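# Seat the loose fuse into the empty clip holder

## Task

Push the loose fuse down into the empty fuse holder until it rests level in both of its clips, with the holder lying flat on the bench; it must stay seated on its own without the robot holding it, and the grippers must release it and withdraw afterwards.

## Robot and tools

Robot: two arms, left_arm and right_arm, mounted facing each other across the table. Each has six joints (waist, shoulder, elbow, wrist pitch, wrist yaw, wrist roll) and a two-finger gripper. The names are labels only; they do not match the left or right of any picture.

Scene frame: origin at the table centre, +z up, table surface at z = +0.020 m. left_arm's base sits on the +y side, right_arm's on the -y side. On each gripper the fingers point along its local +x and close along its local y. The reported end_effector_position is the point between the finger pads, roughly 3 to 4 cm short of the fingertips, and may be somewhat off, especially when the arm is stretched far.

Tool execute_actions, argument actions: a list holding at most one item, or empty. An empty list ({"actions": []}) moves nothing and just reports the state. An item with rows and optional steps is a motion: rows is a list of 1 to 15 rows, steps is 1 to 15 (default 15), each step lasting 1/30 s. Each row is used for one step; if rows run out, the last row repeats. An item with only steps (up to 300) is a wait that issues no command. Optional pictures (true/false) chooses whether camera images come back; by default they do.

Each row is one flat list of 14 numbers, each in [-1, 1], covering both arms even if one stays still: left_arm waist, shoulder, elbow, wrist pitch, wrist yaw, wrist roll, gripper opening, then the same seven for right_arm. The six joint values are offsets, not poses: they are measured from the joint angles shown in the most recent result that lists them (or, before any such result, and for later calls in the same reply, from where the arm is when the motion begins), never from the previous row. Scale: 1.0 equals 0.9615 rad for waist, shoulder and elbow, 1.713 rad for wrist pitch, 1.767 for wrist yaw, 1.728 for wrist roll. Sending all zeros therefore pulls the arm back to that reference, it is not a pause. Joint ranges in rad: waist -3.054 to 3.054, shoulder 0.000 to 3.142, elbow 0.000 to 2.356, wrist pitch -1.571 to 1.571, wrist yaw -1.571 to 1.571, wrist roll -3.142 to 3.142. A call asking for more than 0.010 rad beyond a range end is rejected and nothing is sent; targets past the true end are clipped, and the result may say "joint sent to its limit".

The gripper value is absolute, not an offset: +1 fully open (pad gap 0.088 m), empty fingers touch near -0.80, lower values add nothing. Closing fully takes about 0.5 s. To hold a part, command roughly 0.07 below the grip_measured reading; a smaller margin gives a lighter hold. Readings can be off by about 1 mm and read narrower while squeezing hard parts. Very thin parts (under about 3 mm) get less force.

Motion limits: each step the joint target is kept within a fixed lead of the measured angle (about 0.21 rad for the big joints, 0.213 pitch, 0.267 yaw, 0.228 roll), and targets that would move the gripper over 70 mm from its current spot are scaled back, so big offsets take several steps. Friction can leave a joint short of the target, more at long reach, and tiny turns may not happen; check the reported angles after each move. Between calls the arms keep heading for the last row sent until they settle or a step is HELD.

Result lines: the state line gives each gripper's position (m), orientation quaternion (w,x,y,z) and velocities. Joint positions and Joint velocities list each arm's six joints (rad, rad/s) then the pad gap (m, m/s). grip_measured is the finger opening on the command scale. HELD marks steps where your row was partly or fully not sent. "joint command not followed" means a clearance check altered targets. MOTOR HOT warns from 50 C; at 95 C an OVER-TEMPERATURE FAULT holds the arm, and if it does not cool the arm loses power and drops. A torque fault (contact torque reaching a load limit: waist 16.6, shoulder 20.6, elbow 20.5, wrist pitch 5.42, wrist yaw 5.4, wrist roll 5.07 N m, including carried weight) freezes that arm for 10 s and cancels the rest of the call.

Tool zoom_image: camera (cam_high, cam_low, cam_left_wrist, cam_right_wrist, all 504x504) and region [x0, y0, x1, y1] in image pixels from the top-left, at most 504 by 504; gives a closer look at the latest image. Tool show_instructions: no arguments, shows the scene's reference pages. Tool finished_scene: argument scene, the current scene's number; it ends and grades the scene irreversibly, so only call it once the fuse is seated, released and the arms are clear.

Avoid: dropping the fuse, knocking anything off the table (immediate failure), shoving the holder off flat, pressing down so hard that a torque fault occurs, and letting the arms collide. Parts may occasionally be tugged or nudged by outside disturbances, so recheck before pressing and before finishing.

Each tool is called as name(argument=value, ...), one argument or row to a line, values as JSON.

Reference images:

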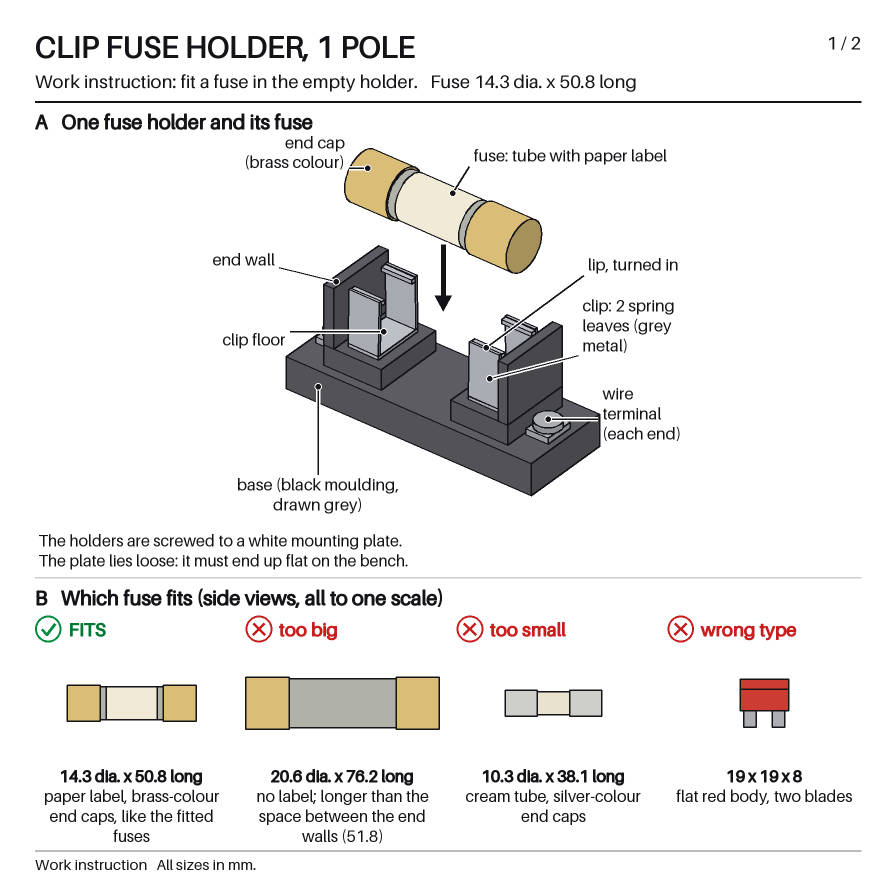

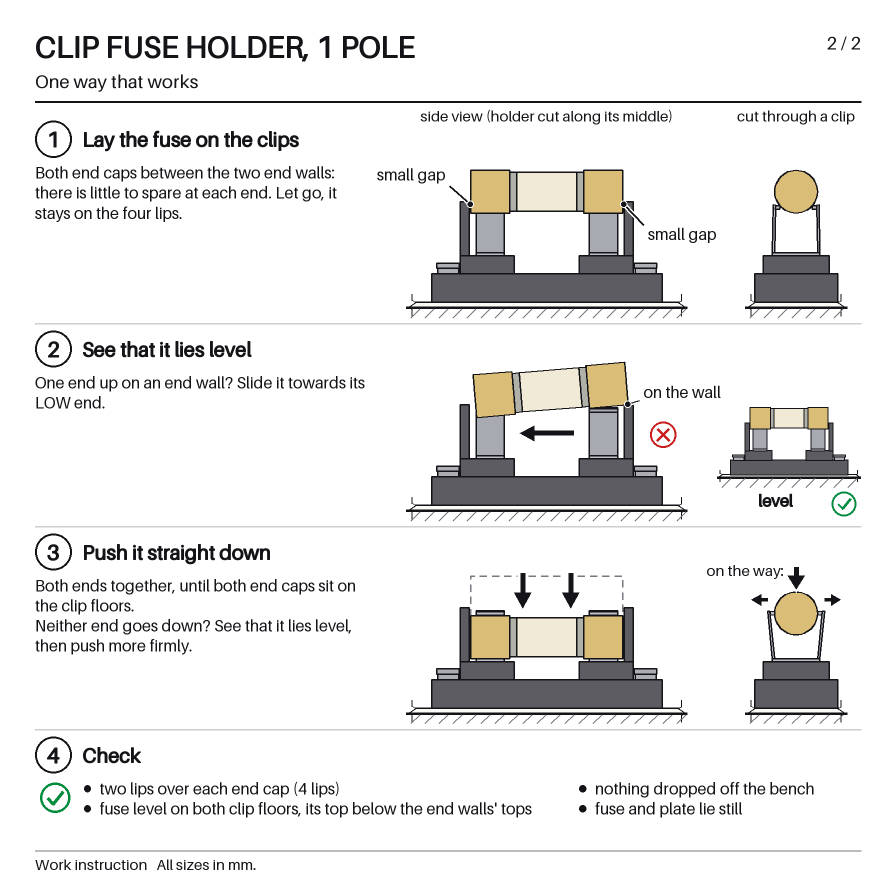

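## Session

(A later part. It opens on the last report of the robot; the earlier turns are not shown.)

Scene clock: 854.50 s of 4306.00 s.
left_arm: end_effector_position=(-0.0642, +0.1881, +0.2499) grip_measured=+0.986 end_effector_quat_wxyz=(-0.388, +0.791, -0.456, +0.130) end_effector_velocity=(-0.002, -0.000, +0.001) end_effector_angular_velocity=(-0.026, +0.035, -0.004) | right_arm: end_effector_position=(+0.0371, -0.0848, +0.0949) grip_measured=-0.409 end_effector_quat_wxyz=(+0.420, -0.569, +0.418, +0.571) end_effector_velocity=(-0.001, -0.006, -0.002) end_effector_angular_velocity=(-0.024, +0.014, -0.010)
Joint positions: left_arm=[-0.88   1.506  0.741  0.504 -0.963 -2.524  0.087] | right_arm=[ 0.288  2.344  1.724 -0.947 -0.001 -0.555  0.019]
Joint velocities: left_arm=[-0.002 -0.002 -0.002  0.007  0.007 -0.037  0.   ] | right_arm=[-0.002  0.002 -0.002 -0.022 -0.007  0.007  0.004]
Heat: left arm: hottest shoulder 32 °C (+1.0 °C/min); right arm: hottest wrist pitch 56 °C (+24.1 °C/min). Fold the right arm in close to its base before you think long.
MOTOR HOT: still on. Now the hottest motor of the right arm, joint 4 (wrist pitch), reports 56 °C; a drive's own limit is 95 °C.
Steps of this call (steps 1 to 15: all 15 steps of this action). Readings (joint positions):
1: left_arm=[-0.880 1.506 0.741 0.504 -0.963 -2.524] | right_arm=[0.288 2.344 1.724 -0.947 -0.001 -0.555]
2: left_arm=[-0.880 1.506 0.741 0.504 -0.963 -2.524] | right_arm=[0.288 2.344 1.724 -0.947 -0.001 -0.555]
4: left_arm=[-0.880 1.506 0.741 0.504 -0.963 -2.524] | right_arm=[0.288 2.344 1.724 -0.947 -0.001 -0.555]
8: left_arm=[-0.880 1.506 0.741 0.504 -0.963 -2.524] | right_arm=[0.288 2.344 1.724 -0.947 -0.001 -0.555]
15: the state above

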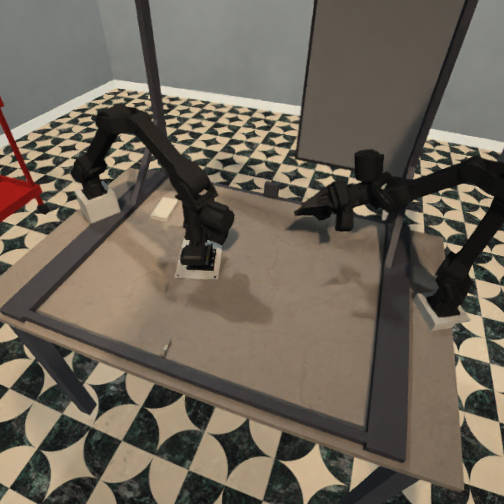

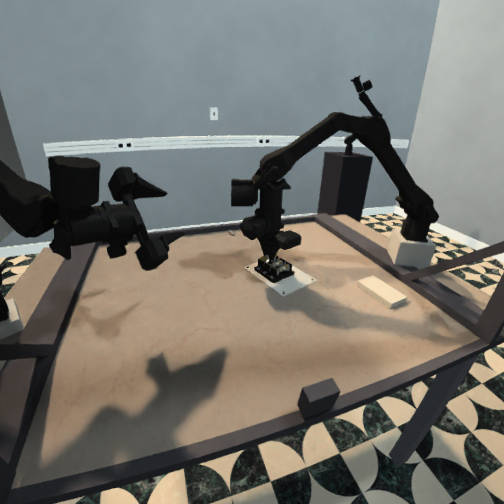

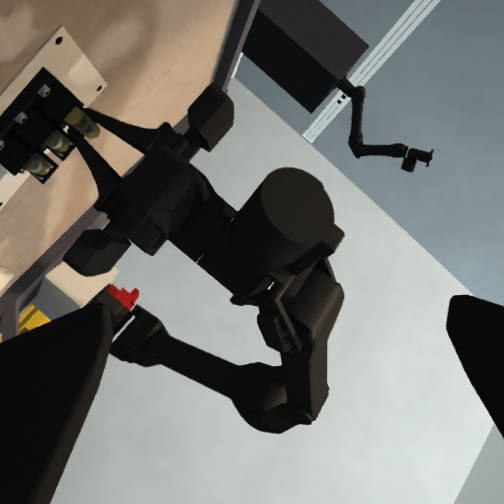

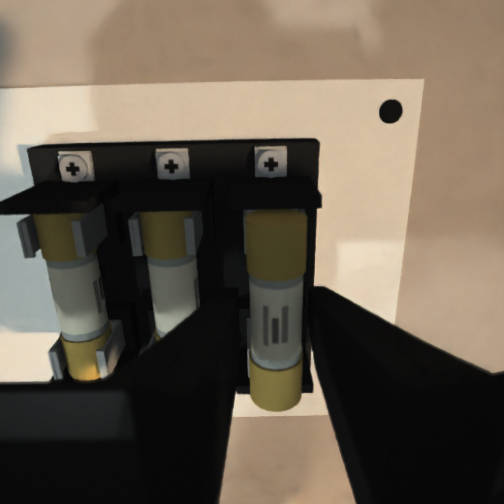

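execute_actions(
  actions=[
    {"rows": [[0,0,0,0,0,0,1,0,-0.011,0.012,-0.003,0,0,-0.4],[0,0,0,0,0,0,1,0,-0.014,0.016,-0.007,0,0,-0.4],[0,0,0,0,0,0,1,0,-0.018,0.02,-0.011,0,0,-0.4],[0,0,0,0,0,0,1,0,-0.022,0.025,-0.016,0,0,-0.4],[0,0,0,0,0,0,1,0,-0.026,0.03,-0.021,0,0,-0.4],[0,0,0,0,0,0,1,0,-0.03,0.034,-0.026,0,0,-0.4],[0,0,0,0,0,0,1,0,-0.033,0.038,-0.03,0,0,-0.4],[0,0,0,0,0,0,1,0,-0.035,0.041,-0.033,0,0,-0.4],[0,0,0,0,0,0,1,0,-0.037,0.0426,-0.0345,0,0,-0.4]], "steps": 15},
  ],
)

zoom_image(
  camera="cam_right_wrist",
  region=[170, 170, 380, 420],
)

zoom_image(
  camera="cam_left_wrist",
  region=[20, 60, 140, 180],
)

Scene clock: 884.47 s of 4306.00 s.
left_arm: end_effector_position=(-0.0642, +0.1881, +0.2499) grip_measured=+0.986 end_effector_quat_wxyz=(-0.388, +0.791, -0.456, +0.130) end_effector_velocity=(+0.000, +0.001, -0.001) end_effector_angular_velocity=(+0.010, -0.011, +0.004) | right_arm: end_effector_position=(+0.0372, -0.0844, +0.1129) grip_measured=-0.403 end_effector_quat_wxyz=(+0.420, -0.569, +0.417, +0.571) end_effector_velocity=(+0.001, -0.006, +0.000) end_effector_angular_velocity=(-0.019, +0.013, +0.000)
Joint positions: left_arm=[-0.88   1.506  0.741  0.504 -0.963 -2.524  0.087] | right_arm=[ 0.288  2.319  1.756 -1.002 -0.001 -0.555  0.019]
Joint velocities: left_arm=[-0.002 -0.002 -0.002 -0.007 -0.007  0.007 -0.   ] | right_arm=[-0.007 -0.002 -0.002 -0.022 -0.007 -0.007 -0.   ]
Heat: left arm: hottest shoulder 32 °C (+1.0 °C/min); right arm: hottest wrist pitch 41 °C (-7.0 °C/min).
MOTOR HOT: cleared. Now the hottest motor of the right arm, joint 4 (wrist pitch), reports 41 °C.
Steps of this call (steps 1 to 15: the robot went on to your last target; steps 16 to 90: nothing new was sent; then 26.47 s passed at rest; steps 91 to 105: all 15 steps of this action). Readings (joint positions):
91: left_arm=[-0.880 1.506 0.741 0.504 -0.963 -2.524] | right_arm=[0.288 2.344 1.724 -0.947 -0.001 -0.555]
92: left_arm=[-0.880 1.506 0.741 0.504 -0.963 -2.524] | right_arm=[0.288 2.344 1.724 -0.948 -0.001 -0.555]
94: left_arm=[-0.880 1.506 0.741 0.504 -0.963 -2.524] | right_arm=[0.288 2.344 1.728 -0.959 -0.001 -0.555]
98: left_arm=[-0.880 1.506 0.741 0.504 -0.963 -2.524] | right_arm=[0.288 2.336 1.741 -0.986 -0.001 -0.555]
105: the state above

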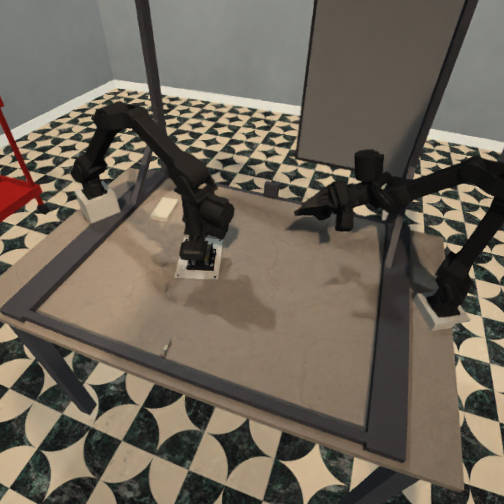

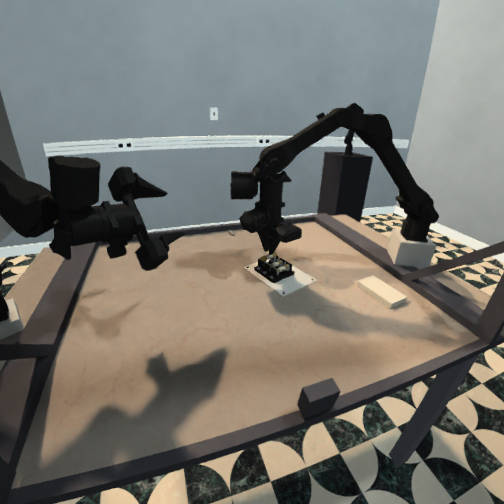

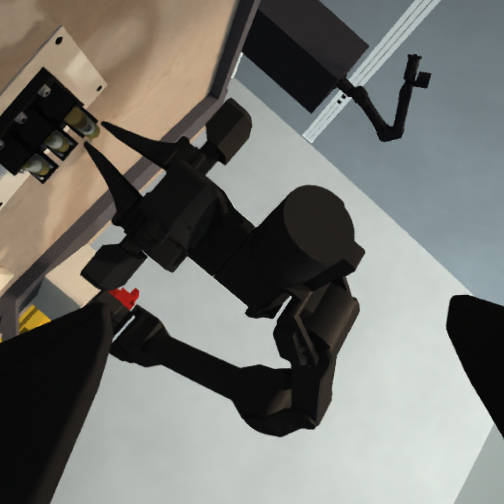

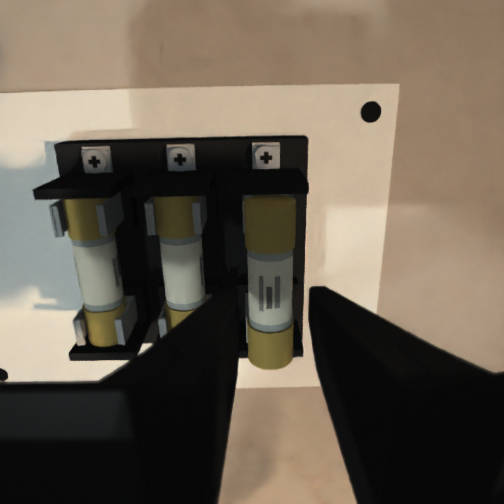

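Region (170, 170, 380, 420) of cam_right_wrist's 504x504 image, scaled by 2.016, with more detail than that image has; it fills the left 423 columns of this view, and the rest is white.

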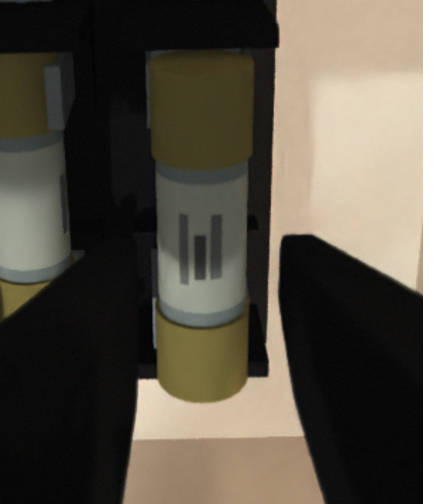

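Region (20, 60, 140, 180) of cam_left_wrist's 504x504 image, scaled by 4.200, with more detail than that image has.

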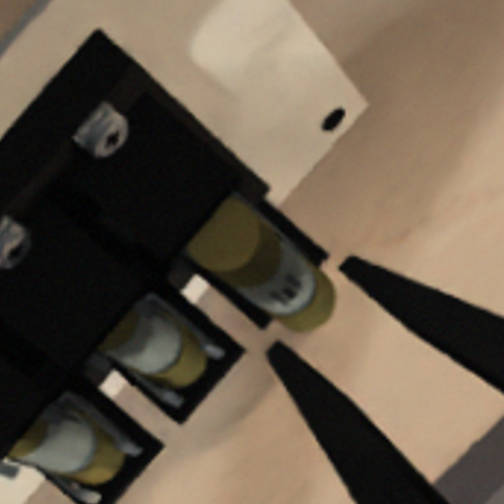

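execute_actions(
  actions=[],
)

Scene clock: 913.23 s of 4306.00 s.
left_arm: end_effector_position=(-0.0642, +0.1881, +0.2499) grip_measured=+0.986 end_effector_quat_wxyz=(-0.388, +0.791, -0.456, +0.130) end_effector_velocity=(-0.002, +0.000, -0.001) end_effector_angular_velocity=(+0.003, +0.005, -0.008) | right_arm: end_effector_position=(+0.0371, -0.0848, +0.1129) grip_measured=-0.403 end_effector_quat_wxyz=(+0.420, -0.569, +0.418, +0.571) end_effector_velocity=(+0.001, -0.006, -0.002) end_effector_angular_velocity=(-0.028, -0.000, +0.005)
Joint positions: left_arm=[-0.88   1.506  0.741  0.504 -0.963 -2.524  0.087] | right_arm=[ 0.288  2.319  1.756 -1.004 -0.001 -0.555  0.019]
Joint velocities: left_arm=[-0.002 -0.002 -0.002 -0.007  0.007 -0.007 -0.   ] | right_arm=[-0.002  0.002 -0.002 -0.022  0.007 -0.007 -0.   ]
Heat: left arm: hottest shoulder 32 °C (+0.0 °C/min); right arm: hottest shoulder 47 °C (-9.1 °C/min).
Steps of this call (steps 1 to 15: the robot went on to your last target; steps 16 to 90: nothing new was sent; then 25.77 s passed at rest). Readings (joint positions):
1: left_arm=[-0.880 1.506 0.741 0.504 -0.963 -2.524] | right_arm=[0.288 2.319 1.756 -1.003 -0.001 -0.555]
2: left_arm=[-0.880 1.506 0.741 0.504 -0.963 -2.524] | right_arm=[0.288 2.319 1.756 -1.004 -0.001 -0.555]
4: left_arm=[-0.880 1.506 0.741 0.504 -0.963 -2.524] | right_arm=[0.288 2.319 1.756 -1.004 -0.001 -0.555]
8: left_arm=[-0.880 1.506 0.741 0.504 -0.963 -2.524] | right_arm=[0.288 2.319 1.756 -1.004 -0.001 -0.555]
90: the state above
All arms were judged still, so your last target was given up. Only a new action makes them travel on or press farther. Fingers that are still opening or closing keep moving.

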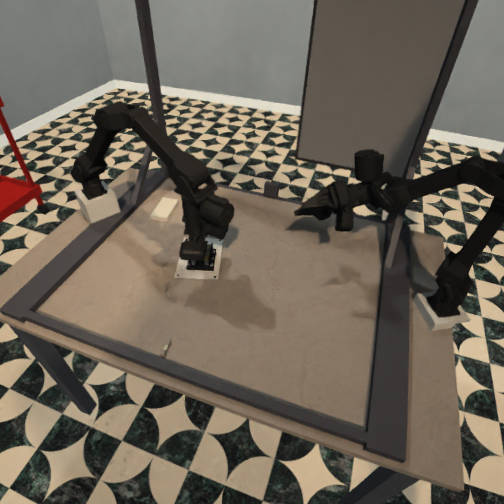

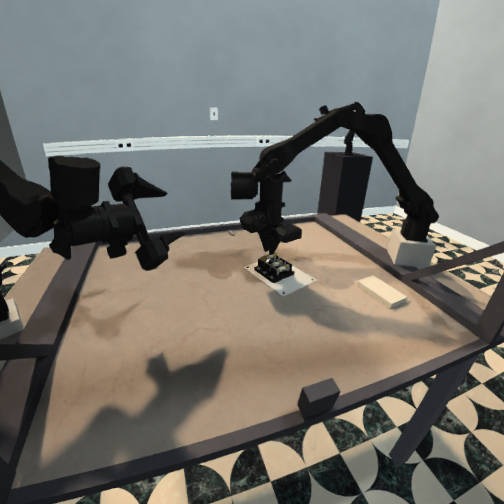

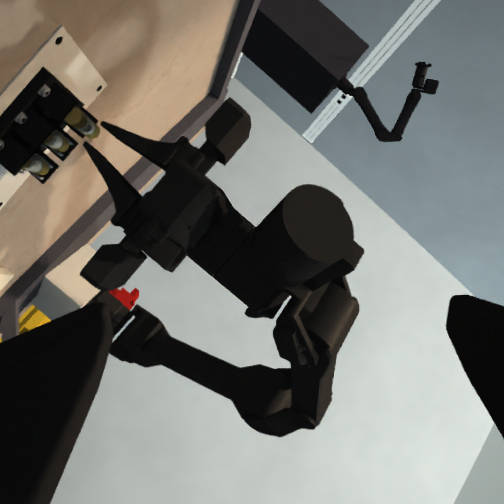

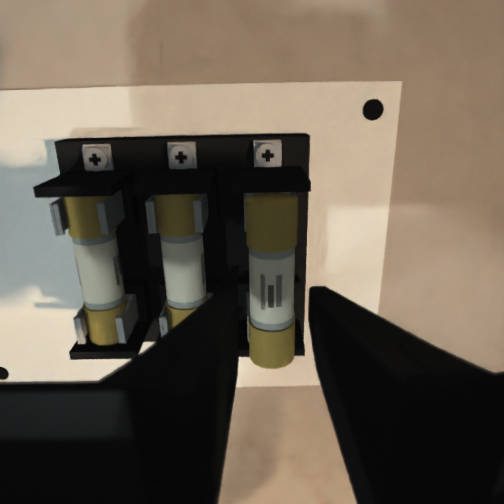

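zoom_image(
  camera="cam_low",
  region=[235, 225, 325, 300],
)

zoom_image(
  camera="cam_high",
  region=[165, 225, 235, 285],
)

Region (235, 225, 325, 300) of cam_low's 504x504 image, scaled by 5.600, with more detail than that image has.

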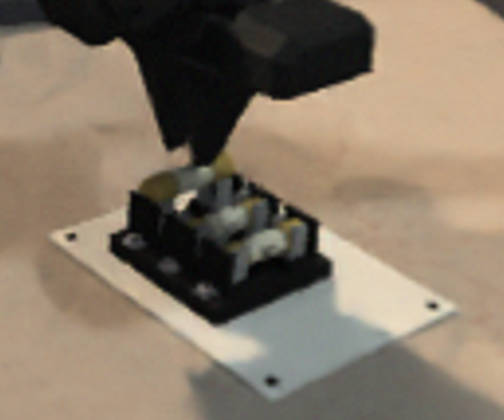

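Region (165, 225, 235, 285) of cam_high's 504x504 image, scaled by 7.200, with more detail than that image has; it fills the top 432 rows of this view, and the rest is white.

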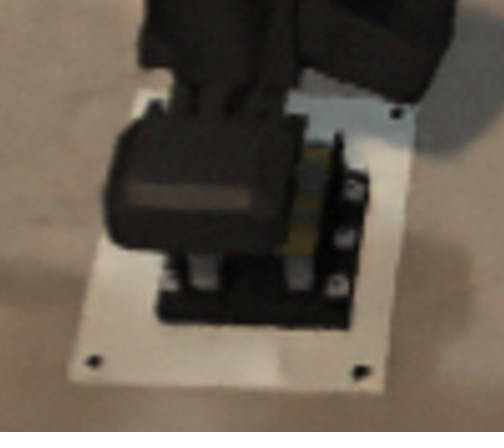

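zoom_image(
  camera="cam_right_wrist",
  region=[200, 130, 340, 270],
)

zoom_image(
  camera="cam_right_wrist",
  region=[210, 270, 340, 400],
)

Region (200, 130, 340, 270) of cam_right_wrist's 504x504 image, scaled by 3.600, with more detail than that image has.

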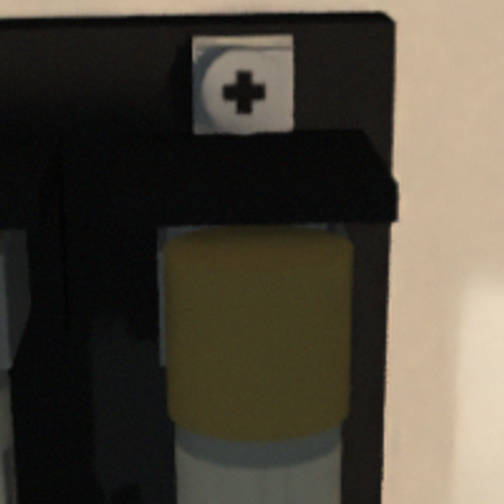

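Region (210, 270, 340, 400) of cam_right_wrist's 504x504 image, scaled by 3.877, with more detail than that image has.

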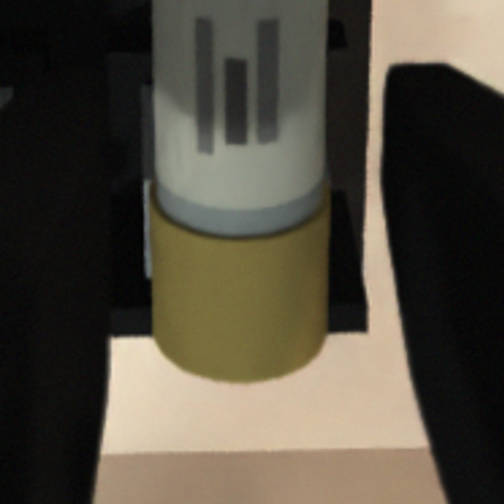

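execute_actions(
  actions=[
    {"rows": [[0,0,0,0,0,0,1, 0.005,0.0,0.015,-0.004,0,0.003,-0.4],[0,0,0,0,0,0,1, 0.015,0.004,0.03,-0.009,0,0.009,-0.35],[0,0,0,0,0,0,1, 0.028,0.011,0.046,-0.014,0,0.016,-0.3],[0,0,0,0,0,0,1, 0.042,0.019,0.062,-0.019,0,0.024,-0.25],[0,0,0,0,0,0,1, 0.056,0.027,0.078,-0.024,0,0.032,-0.2],[0,0,0,0,0,0,1, 0.07,0.035,0.093,-0.028,0,0.04,-0.15],[0,0,0,0,0,0,1, 0.084,0.043,0.107,-0.032,0,0.048,-0.1],[0,0,0,0,0,0,1, 0.097,0.051,0.12,-0.036,0,0.056,-0.05],[0,0,0,0,0,0,1, 0.108,0.059,0.132,-0.04,0,0.063,0.0],[0,0,0,0,0,0,1, 0.118,0.066,0.142,-0.043,0,0.069,0.05],[0,0,0,0,0,0,1, 0.125,0.072,0.149,-0.045,0,0.073,0.1],[0,0,0,0,0,0,1, 0.128,0.075,0.1526,-0.0457,0,0.0744,0.12]], "steps": 15},
  ],
)

Scene clock: 1033.73 s of 4306.00 s.
left_arm: end_effector_position=(-0.0642, +0.1881, +0.2499) grip_measured=+0.986 end_effector_quat_wxyz=(-0.388, +0.791, -0.456, +0.130) end_effector_velocity=(-0.002, +0.000, +0.003) end_effector_angular_velocity=(-0.007, +0.000, -0.011) | right_arm: end_effector_position=(-0.0154, -0.0589, +0.1192) grip_measured=+0.085 end_effector_quat_wxyz=(+0.416, -0.571, +0.416, +0.572) end_effector_velocity=(-0.032, -0.005, -0.026) end_effector_angular_velocity=(-0.094, +0.019, -0.015)
Joint positions: left_arm=[-0.88   1.506  0.741  0.504 -0.963 -2.524  0.087] | right_arm=[ 0.414  2.378  1.886 -1.077 -0.001 -0.439  0.043]
Joint velocities: left_arm=[-0.002 -0.007 -0.002  0.007  0.007  0.007 -0.   ] | right_arm=[ 0.066  0.081  0.037 -0.051 -0.007  0.081  0.018]
Heat: left arm: hottest shoulder 32 °C (+0.0 °C/min); right arm: hottest shoulder 57 °C (+4.0 °C/min). Fold the right arm in close to its base before you think long.
MOTOR HOT: a motor of the right arm reached 50 °C. Now the hottest motor of the right arm, joint 2 (shoulder), reports 57 °C. The temperature limit of the motors' drives, at which the controller stops that arm, is 95 °C. To cool a motor, set the load down, stop pushing, or move to a pose that needs little force.
Steps of this call (steps 1 to 90: nothing new was sent; then 117.00 s passed at rest; steps 91 to 105: all 15 steps of this action). Readings (joint positions):
91: left_arm=[-0.880 1.506 0.741 0.504 -0.963 -2.524] | right_arm=[0.288 2.319 1.756 -1.005 -0.001 -0.555]
92: left_arm=[-0.880 1.506 0.741 0.504 -0.963 -2.524] | right_arm=[0.288 2.319 1.759 -1.009 -0.001 -0.554]
94: left_arm=[-0.880 1.506 0.741 0.504 -0.963 -2.524] | right_arm=[0.295 2.322 1.773 -1.022 -0.001 -0.541]
98: left_arm=[-0.880 1.506 0.741 0.504 -0.963 -2.524] | right_arm=[0.339 2.339 1.829 -1.046 -0.001 -0.496]
105: the state above

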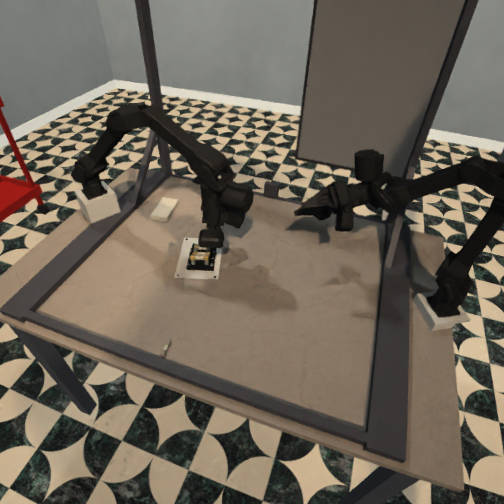

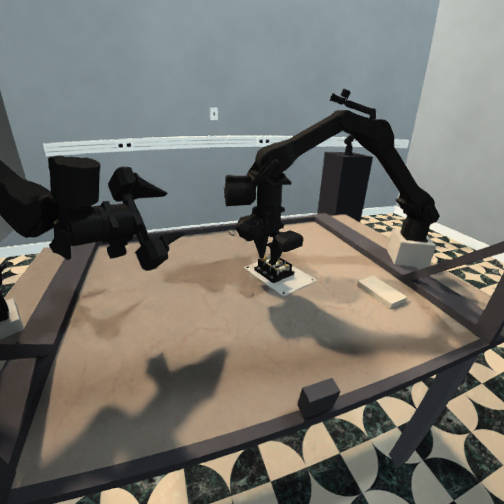

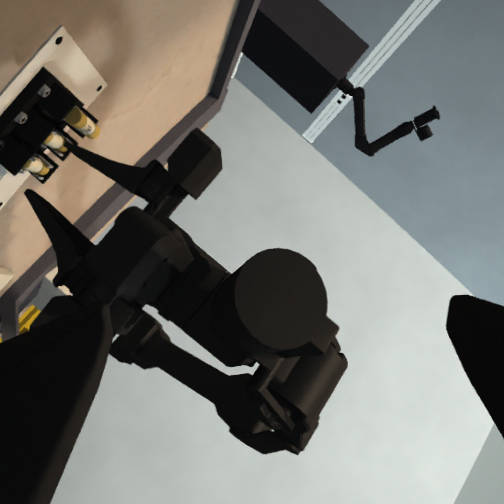

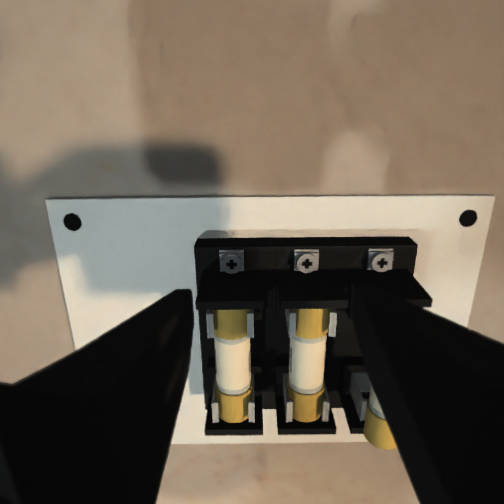

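zoom_image(
  camera="cam_high",
  region=[170, 230, 230, 285],
)

Region (170, 230, 230, 285) of cam_high's 504x504 image, scaled by 8.400, with more detail than that image has; it fills the top 462 rows of this view, and the rest is white.

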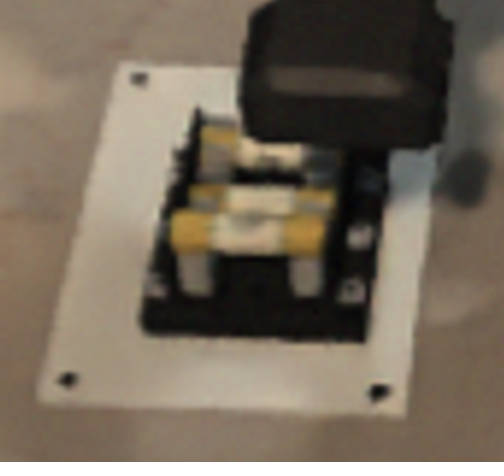

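execute_actions(
  actions=[
    {"rows": [[0,0,0,0,0,0,1, 0,0.012,0.008,0.0,0,0.008,0.08],[0,0,0,0,0,0,1, 0,0.016,0.002,0.005,0,0.008,0.04],[0,0,0,0,0,0,1, 0,0.02,-0.005,0.01,0,0.008,0.0],[0,0,0,0,0,0,1, 0,0.024,-0.012,0.016,0,0.008,-0.02],[0,0,0,0,0,0,1, 0,0.028,-0.019,0.022,0,0.008,-0.02],[0,0,0,0,0,0,1, 0,0.032,-0.025,0.028,0,0.008,-0.02],[0,0,0,0,0,0,1, 0,0.036,-0.031,0.033,0,0.008,-0.02],[0,0,0,0,0,0,1, 0,0.04,-0.037,0.038,0,0.008,-0.02],[0,0,0,0,0,0,1, 0,0.044,-0.043,0.043,0,0.008,-0.02],[0,0,0,0,0,0,1, 0,0.048,-0.049,0.048,0,0.008,-0.02],[0,0,0,0,0,0,1, 0,0.05,-0.053,0.051,0,0.008,-0.02],[0,0,0,0,0,0,1, 0,0.052,-0.056,0.0535,0,0.008,-0.02]], "steps": 15},
  ],
  pictures=false,
)

execute_actions(
  actions=[
    {"steps": 8},
  ],
)

Scene clock: 1057.73 s of 4306.00 s.
left_arm: end_effector_position=(-0.0642, +0.1881, +0.2499) grip_measured=+0.986 end_effector_quat_wxyz=(-0.388, +0.791, -0.456, +0.130) end_effector_velocity=(+0.003, +0.002, -0.001) end_effector_angular_velocity=(-0.005, +0.022, +0.015) | right_arm: end_effector_position=(-0.0148, -0.0586, +0.0897) grip_measured=-0.016 end_effector_quat_wxyz=(+0.418, -0.570, +0.420, +0.570) end_effector_velocity=(+0.000, -0.017, -0.035) end_effector_angular_velocity=(-0.071, +0.002, +0.005)
Joint positions: left_arm=[-0.88   1.506  0.741  0.504 -0.963 -2.524  0.087] | right_arm=[ 0.413  2.421  1.841 -0.994 -0.001 -0.43   0.038]
Joint velocities: left_arm=[ 0.002 -0.007 -0.002 -0.022 -0.007 -0.037 -0.   ] | right_arm=[-0.002  0.046 -0.061  0.037  0.007 -0.007 -0.001]
Heat: left arm: hottest shoulder 32 °C (+0.0 °C/min); right arm: hottest shoulder 54 °C (-1.0 °C/min). Fold the right arm in close to its base before you think long.
MOTOR HOT: still on. Now the hottest motor of the right arm, joint 2 (shoulder), reports 54 °C; a drive's own limit is 95 °C.
Steps of this call (steps 1 to 15: the robot went on to your last target; steps 16 to 90: nothing new was sent; then 20.50 s passed at rest; steps 91 to 105: all 15 steps of this action). Readings (joint positions):
91: left_arm=[-0.880 1.506 0.741 0.504 -0.963 -2.524] | right_arm=[0.413 2.382 1.892 -1.081 -0.001 -0.431]
92: left_arm=[-0.880 1.506 0.741 0.504 -0.963 -2.524] | right_arm=[0.413 2.382 1.892 -1.080 -0.001 -0.431]
94: left_arm=[-0.880 1.506 0.741 0.504 -0.963 -2.524] | right_arm=[0.413 2.384 1.891 -1.069 -0.001 -0.431]
98: left_arm=[-0.880 1.506 0.741 0.504 -0.963 -2.524] | right_arm=[0.413 2.393 1.875 -1.035 -0.001 -0.430]
105: the state above

Scene clock: 1058.00 s of 4306.00 s.
left_arm: end_effector_position=(-0.0642, +0.1881, +0.2499) grip_measured=+0.986 end_effector_quat_wxyz=(-0.388, +0.791, -0.456, +0.130) end_effector_velocity=(+0.002, +0.001, -0.001) end_effector_angular_velocity=(+0.002, +0.001, +0.011) | right_arm: end_effector_position=(-0.0148, -0.0581, +0.0887) grip_measured=-0.017 end_effector_quat_wxyz=(+0.419, -0.569, +0.419, +0.570) end_effector_velocity=(+0.002, -0.003, -0.002) end_effector_angular_velocity=(-0.013, -0.006, +0.005)
Joint positions: left_arm=[-0.88   1.506  0.741  0.504 -0.963 -2.524  0.087] | right_arm=[ 0.413  2.422  1.839 -0.988 -0.001 -0.43   0.038]
Joint velocities: left_arm=[ 0.002 -0.002 -0.002 -0.007 -0.007 -0.007 -0.   ] | right_arm=[-0.002  0.002 -0.002 -0.007  0.007 -0.007 -0.   ]
Heat: left arm: hottest shoulder 32 °C (+0.0 °C/min); right arm: hottest shoulder 54 °C (-1.0 °C/min). Fold the right arm in close to its base before you think long.
MOTOR HOT: still on. Now the hottest motor of the right arm, joint 2 (shoulder), reports 54 °C; a drive's own limit is 95 °C.
Steps of this call (steps 1 to 8: the robot went on to your last target). Readings (joint positions):
1: left_arm=[-0.880 1.506 0.741 0.504 -0.963 -2.524] | right_arm=[0.413 2.422 1.840 -0.992 -0.001 -0.430]
2: left_arm=[-0.880 1.506 0.741 0.504 -0.963 -2.524] | right_arm=[0.413 2.422 1.839 -0.991 -0.001 -0.430]
4: left_arm=[-0.880 1.506 0.741 0.504 -0.963 -2.524] | right_arm=[0.413 2.422 1.839 -0.989 -0.001 -0.430]
8: the state above

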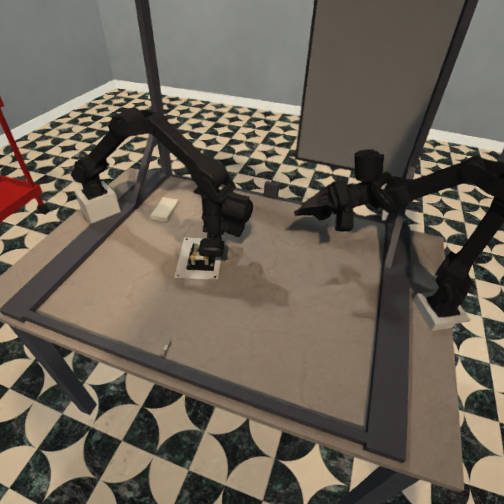

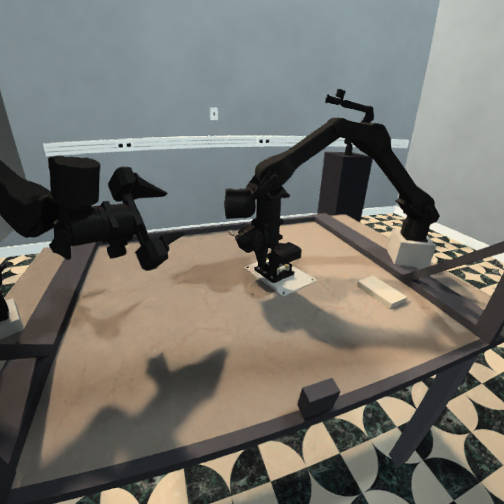

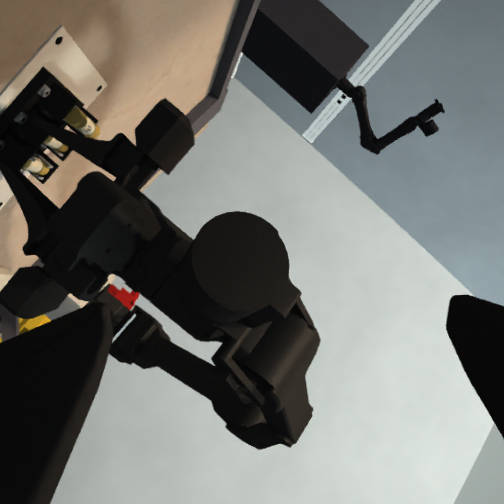

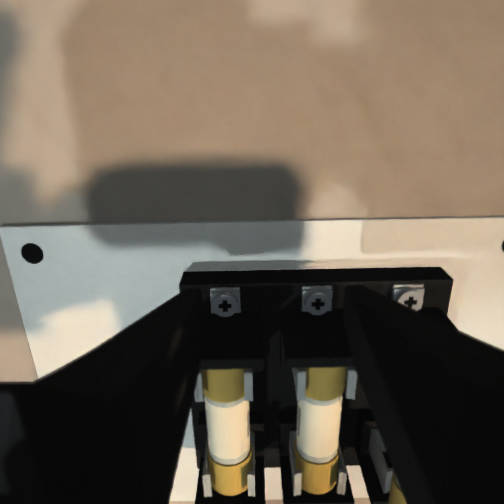

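execute_actions(
  actions=[
    {"rows": [[0,0,0,0,0,0,1, -0.004,-0.012,-0.014,0.003,0,-0.004,-0.02],[0,0,0,0,0,0,1, -0.005,-0.016,-0.022,0.005,0,-0.005,-0.02],[0,0,0,0,0,0,1, -0.007,-0.021,-0.031,0.008,0,-0.005,-0.02],[0,0,0,0,0,0,1, -0.008,-0.026,-0.041,0.010,0,-0.006,-0.02],[0,0,0,0,0,0,1, -0.010,-0.031,-0.050,0.013,0,-0.007,-0.02],[0,0,0,0,0,0,1, -0.011,-0.036,-0.060,0.015,0,-0.007,-0.02],[0,0,0,0,0,0,1, -0.013,-0.041,-0.069,0.018,0,-0.008,-0.02],[0,0,0,0,0,0,1, -0.014,-0.046,-0.079,0.020,0,-0.009,-0.02],[0,0,0,0,0,0,1, -0.015,-0.051,-0.088,0.023,0,-0.010,-0.02],[0,0,0,0,0,0,1, -0.017,-0.056,-0.098,0.025,0,-0.010,-0.02],[0,0,0,0,0,0,1, -0.018,-0.061,-0.107,0.028,0,-0.011,-0.02],[0,0,0,0,0,0,1, -0.020,-0.066,-0.117,0.030,0,-0.012,-0.02],[0,0,0,0,0,0,1, -0.021,-0.071,-0.126,0.033,0,-0.012,-0.02],[0,0,0,0,0,0,1, -0.023,-0.075,-0.135,0.035,0,-0.013,-0.02],[0,0,0,0,0,0,1, -0.024,-0.079,-0.1437,0.0376,0,-0.0137,-0.02]], "steps": 15},
  ],
  pictures=false,
)

execute_actions(
  actions=[
    {"steps": 8},
  ],
)

Scene clock: 1093.17 s of 4306.00 s.
left_arm: end_effector_position=(-0.0642, +0.1881, +0.2499) grip_measured=+0.986 end_effector_quat_wxyz=(-0.388, +0.791, -0.456, +0.130) end_effector_velocity=(+0.000, +0.002, +0.001) end_effector_angular_velocity=(-0.002, +0.003, +0.006) | right_arm: end_effector_position=(-0.0108, -0.0714, +0.0876) grip_measured=-0.017 end_effector_quat_wxyz=(+0.420, -0.568, +0.416, +0.572) end_effector_velocity=(+0.014, -0.042, -0.002) end_effector_angular_velocity=(-0.011, +0.009, -0.010)
Joint positions: left_arm=[-0.88   1.506  0.741  0.504 -0.963 -2.524  0.087] | right_arm=[ 0.4    2.367  1.735 -0.931 -0.002 -0.446  0.038]
Joint velocities: left_arm=[-0.002 -0.007 -0.002 -0.007 -0.007 -0.007 -0.   ] | right_arm=[-0.046 -0.139 -0.261  0.11  -0.007 -0.037 -0.   ]
Heat: left arm: hottest shoulder 32 °C (+0.0 °C/min); right arm: hottest shoulder 54 °C (-3.0 °C/min). Fold the right arm in close to its base before you think long.
MOTOR HOT: still on. Now the hottest motor of the right arm, joint 2 (shoulder), reports 54 °C; a drive's own limit is 95 °C.
Steps of this call (steps 1 to 15: the robot went on to your last target; steps 16 to 90: nothing new was sent; then 31.67 s passed at rest; steps 91 to 105: all 15 steps of this action). Readings (joint positions):
91: left_arm=[-0.880 1.506 0.741 0.504 -0.963 -2.524] | right_arm=[0.413 2.422 1.838 -0.987 -0.001 -0.430]
92: left_arm=[-0.880 1.506 0.741 0.504 -0.963 -2.524] | right_arm=[0.413 2.422 1.836 -0.985 -0.001 -0.430]
94: left_arm=[-0.880 1.506 0.741 0.504 -0.963 -2.524] | right_arm=[0.412 2.419 1.826 -0.979 -0.001 -0.431]
98: left_arm=[-0.880 1.506 0.741 0.504 -0.963 -2.524] | right_arm=[0.409 2.403 1.797 -0.960 -0.002 -0.437]
105: the state above

Scene clock: 1093.43 s of 4306.00 s.
left_arm: end_effector_position=(-0.0642, +0.1881, +0.2499) grip_measured=+0.986 end_effector_quat_wxyz=(-0.388, +0.791, -0.456, +0.130) end_effector_velocity=(+0.000, +0.002, -0.001) end_effector_angular_velocity=(-0.007, +0.005, +0.006) | right_arm: end_effector_position=(-0.0094, -0.0744, +0.0875) grip_measured=-0.017 end_effector_quat_wxyz=(+0.420, -0.568, +0.416, +0.572) end_effector_velocity=(+0.002, -0.000, +0.001) end_effector_angular_velocity=(+0.006, -0.008, +0.019)
Joint positions: left_arm=[-0.88   1.506  0.741  0.504 -0.963 -2.524  0.087] | right_arm=[ 0.396  2.356  1.715 -0.921 -0.002 -0.449  0.038]
Joint velocities: left_arm=[-0.002 -0.002 -0.007  0.007 -0.007 -0.007 -0.   ] | right_arm=[-0.002 -0.007 -0.007  0.007  0.007 -0.022 -0.   ]
Heat: left arm: hottest shoulder 32 °C (+0.0 °C/min); right arm: hottest shoulder 54 °C (-3.0 °C/min). Fold the right arm in close to its base before you think long.
MOTOR HOT: still on. Now the hottest motor of the right arm, joint 2 (shoulder), reports 54 °C; a drive's own limit is 95 °C.
Steps of this call (steps 1 to 8: the robot went on to your last target). Readings (joint positions):
1: left_arm=[-0.880 1.506 0.741 0.504 -0.963 -2.524] | right_arm=[0.398 2.364 1.728 -0.928 -0.002 -0.447]
2: left_arm=[-0.880 1.506 0.741 0.504 -0.963 -2.524] | right_arm=[0.397 2.361 1.723 -0.927 -0.002 -0.447]
4: left_arm=[-0.880 1.506 0.741 0.504 -0.963 -2.524] | right_arm=[0.396 2.358 1.717 -0.924 -0.002 -0.448]
8: the state above

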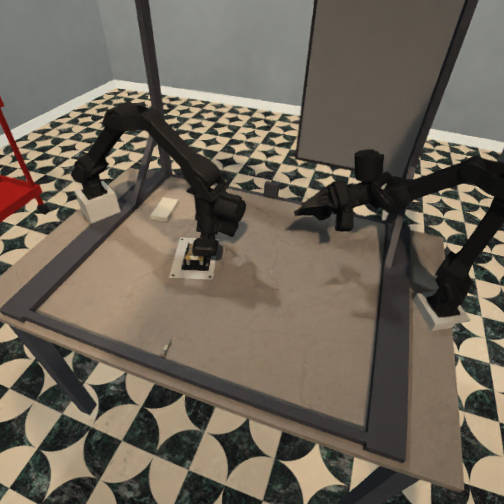

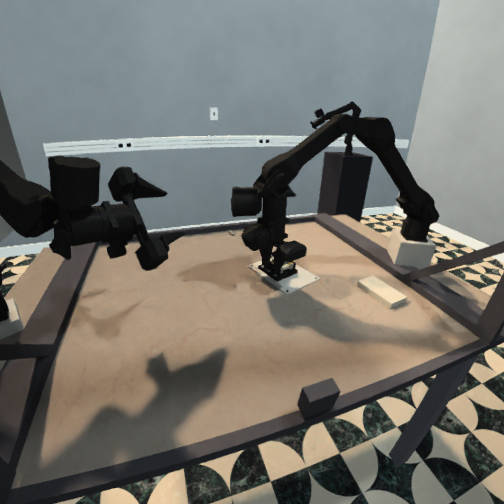

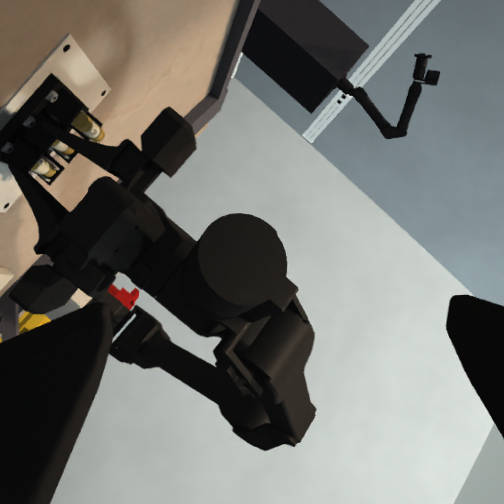

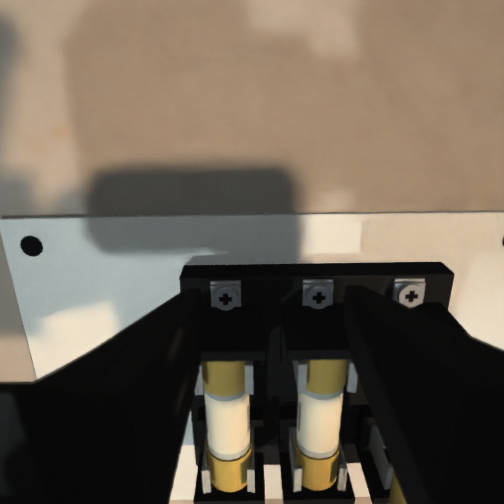

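execute_actions(
  actions=[
    {"rows": [[0,0,0,0,0,0,1, -0.008,-0.016,-0.026,0.001,0,-0.003,-0.02],[0,0,0,0,0,0,1, -0.012,-0.027,-0.046,0.005,0,-0.005,-0.02],[0,0,0,0,0,0,1, -0.017,-0.040,-0.070,0.011,0,-0.007,-0.02],[0,0,0,0,0,0,1, -0.022,-0.054,-0.096,0.017,0,-0.010,-0.02],[0,0,0,0,0,0,1, -0.027,-0.068,-0.122,0.023,0,-0.012,-0.02],[0,0,0,0,0,0,1, -0.032,-0.082,-0.148,0.029,0,-0.015,-0.02],[0,0,0,0,0,0,1, -0.037,-0.096,-0.174,0.035,0,-0.017,-0.02],[0,0,0,0,0,0,1, -0.042,-0.110,-0.1995,0.041,0,-0.020,-0.02],[0,0,0,0,0,0,1, -0.048,-0.124,-0.224,0.047,0,-0.023,-0.02],[0,0,0,0,0,0,1, -0.054,-0.138,-0.249,0.053,0,-0.026,-0.02],[0,0,0,0,0,0,1, -0.060,-0.152,-0.274,0.059,0,-0.030,-0.02],[0,0,0,0,0,0,1, -0.065,-0.166,-0.298,0.065,0,-0.033,-0.02],[0,0,0,0,0,0,1, -0.071,-0.179,-0.322,0.071,0,-0.036,-0.02],[0,0,0,0,0,0,1, -0.076,-0.191,-0.343,0.076,0,-0.039,-0.02],[0,0,0,0,0,0,1, -0.0795,-0.1997,-0.3583,0.0798,0,-0.0406,-0.02]], "steps": 15},
  ],
  pictures=false,
)

execute_actions(
  actions=[
    {"steps": 10},
  ],
)

Scene clock: 1126.63 s of 4306.00 s.
left_arm: end_effector_position=(-0.0642, +0.1881, +0.2499) grip_measured=+0.986 end_effector_quat_wxyz=(-0.388, +0.791, -0.456, +0.130) end_effector_velocity=(-0.002, +0.000, -0.001) end_effector_angular_velocity=(-0.005, +0.017, -0.006) | right_arm: end_effector_position=(+0.0067, -0.1254, +0.0858) grip_measured=-0.017 end_effector_quat_wxyz=(+0.419, -0.568, +0.421, +0.570) end_effector_velocity=(+0.036, -0.131, -0.002) end_effector_angular_velocity=(-0.061, +0.005, -0.015)
Joint positions: left_arm=[-0.88   1.506  0.741  0.504 -0.963 -2.524  0.087] | right_arm=[ 0.336  2.2    1.432 -0.803 -0.004 -0.502  0.038]
Joint velocities: left_arm=[-0.002 -0.002 -0.002 -0.007  0.007 -0.022 -0.   ] | right_arm=[-0.154 -0.349 -0.608  0.198  0.007 -0.139  0.   ]
Heat: left arm: hottest shoulder 32 °C (+0.0 °C/min); right arm: hottest shoulder 58 °C (+4.0 °C/min). Fold the right arm in close to its base before you think long.
MOTOR HOT: still on. Now the hottest motor of the right arm, joint 2 (shoulder), reports 58 °C; a drive's own limit is 95 °C.
Steps of this call (steps 1 to 30: the robot went on to your last target; steps 31 to 90: nothing new was sent; then 29.70 s passed at rest; steps 91 to 105: all 15 steps of this action). Readings (joint positions):
91: left_arm=[-0.880 1.506 0.741 0.504 -0.963 -2.524] | right_arm=[0.396 2.355 1.712 -0.919 -0.002 -0.449]
92: left_arm=[-0.880 1.506 0.741 0.504 -0.963 -2.524] | right_arm=[0.395 2.352 1.706 -0.914 -0.003 -0.449]
94: left_arm=[-0.880 1.506 0.741 0.504 -0.963 -2.524] | right_arm=[0.393 2.338 1.680 -0.901 -0.004 -0.454]
98: left_arm=[-0.880 1.506 0.741 0.504 -0.963 -2.524] | right_arm=[0.376 2.291 1.594 -0.871 -0.004 -0.468]
105: the state above

Scene clock: 1126.97 s of 4306.00 s.
left_arm: end_effector_position=(-0.0642, +0.1881, +0.2499) grip_measured=+0.986 end_effector_quat_wxyz=(-0.388, +0.791, -0.456, +0.130) end_effector_velocity=(-0.001, +0.001, -0.004) end_effector_angular_velocity=(+0.017, -0.001, -0.008) | right_arm: end_effector_position=(+0.0098, -0.1347, +0.0852) grip_measured=-0.017 end_effector_quat_wxyz=(+0.420, -0.567, +0.421, +0.569) end_effector_velocity=(-0.001, -0.002, +0.000) end_effector_angular_velocity=(+0.004, +0.007, +0.005)
Joint positions: left_arm=[-0.88   1.506  0.741  0.504 -0.963 -2.524  0.087] | right_arm=[ 0.323  2.174  1.384 -0.781 -0.004 -0.513  0.038]
Joint velocities: left_arm=[-0.002 -0.002 -0.002 -0.022  0.007 -0.007 -0.   ] | right_arm=[-0.002 -0.007 -0.012  0.007 -0.007 -0.007 -0.   ]
Heat: left arm: hottest shoulder 32 °C (+0.0 °C/min); right arm: hottest shoulder 58 °C (+4.0 °C/min). Fold the right arm in close to its base before you think long.
MOTOR HOT: still on. Now the hottest motor of the right arm, joint 2 (shoulder), reports 58 °C; a drive's own limit is 95 °C.
Steps of this call (steps 1 to 10: the robot went on to your last target). Readings (joint positions):
1: left_arm=[-0.880 1.506 0.741 0.504 -0.963 -2.524] | right_arm=[0.331 2.191 1.415 -0.799 -0.004 -0.506]
2: left_arm=[-0.880 1.506 0.741 0.504 -0.963 -2.524] | right_arm=[0.327 2.184 1.403 -0.796 -0.004 -0.509]
4: left_arm=[-0.880 1.506 0.741 0.504 -0.963 -2.524] | right_arm=[0.324 2.178 1.391 -0.789 -0.004 -0.511]
8: left_arm=[-0.880 1.506 0.741 0.504 -0.963 -2.524] | right_arm=[0.323 2.174 1.385 -0.782 -0.004 -0.512]
10: the state above

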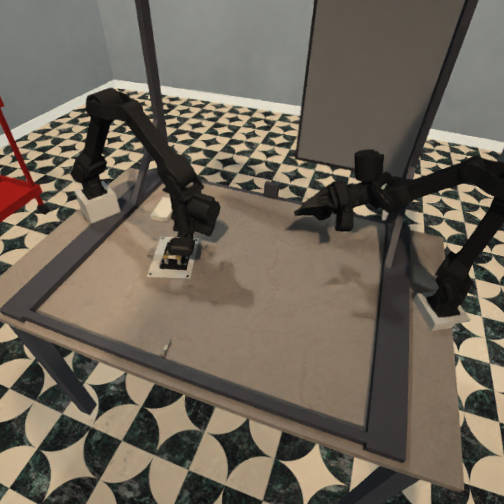

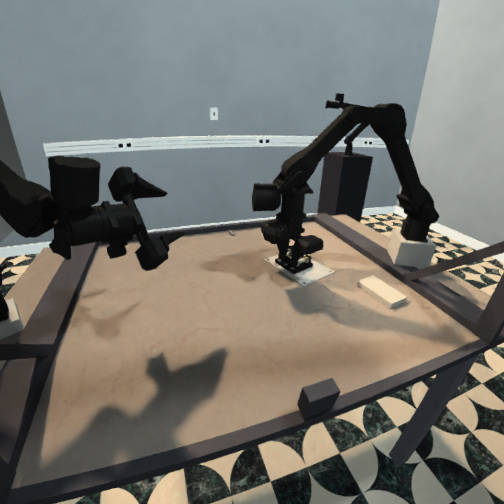

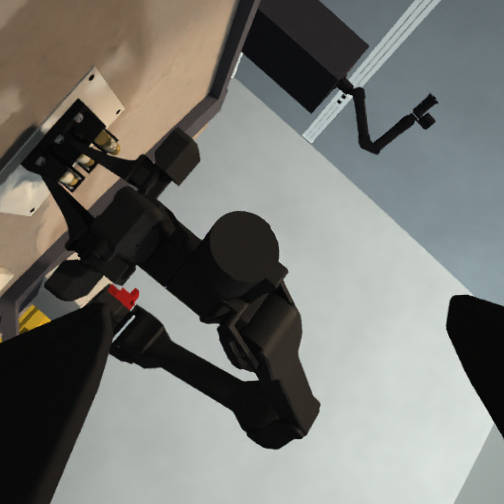

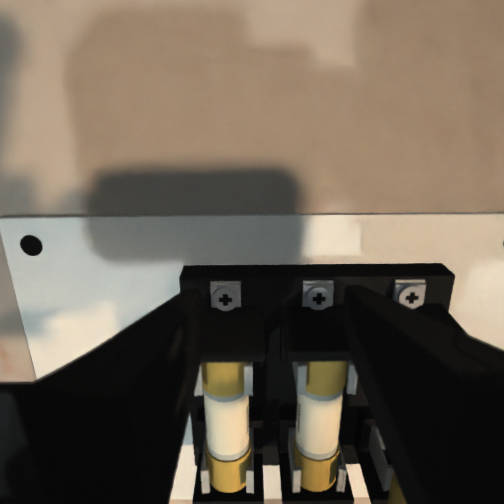

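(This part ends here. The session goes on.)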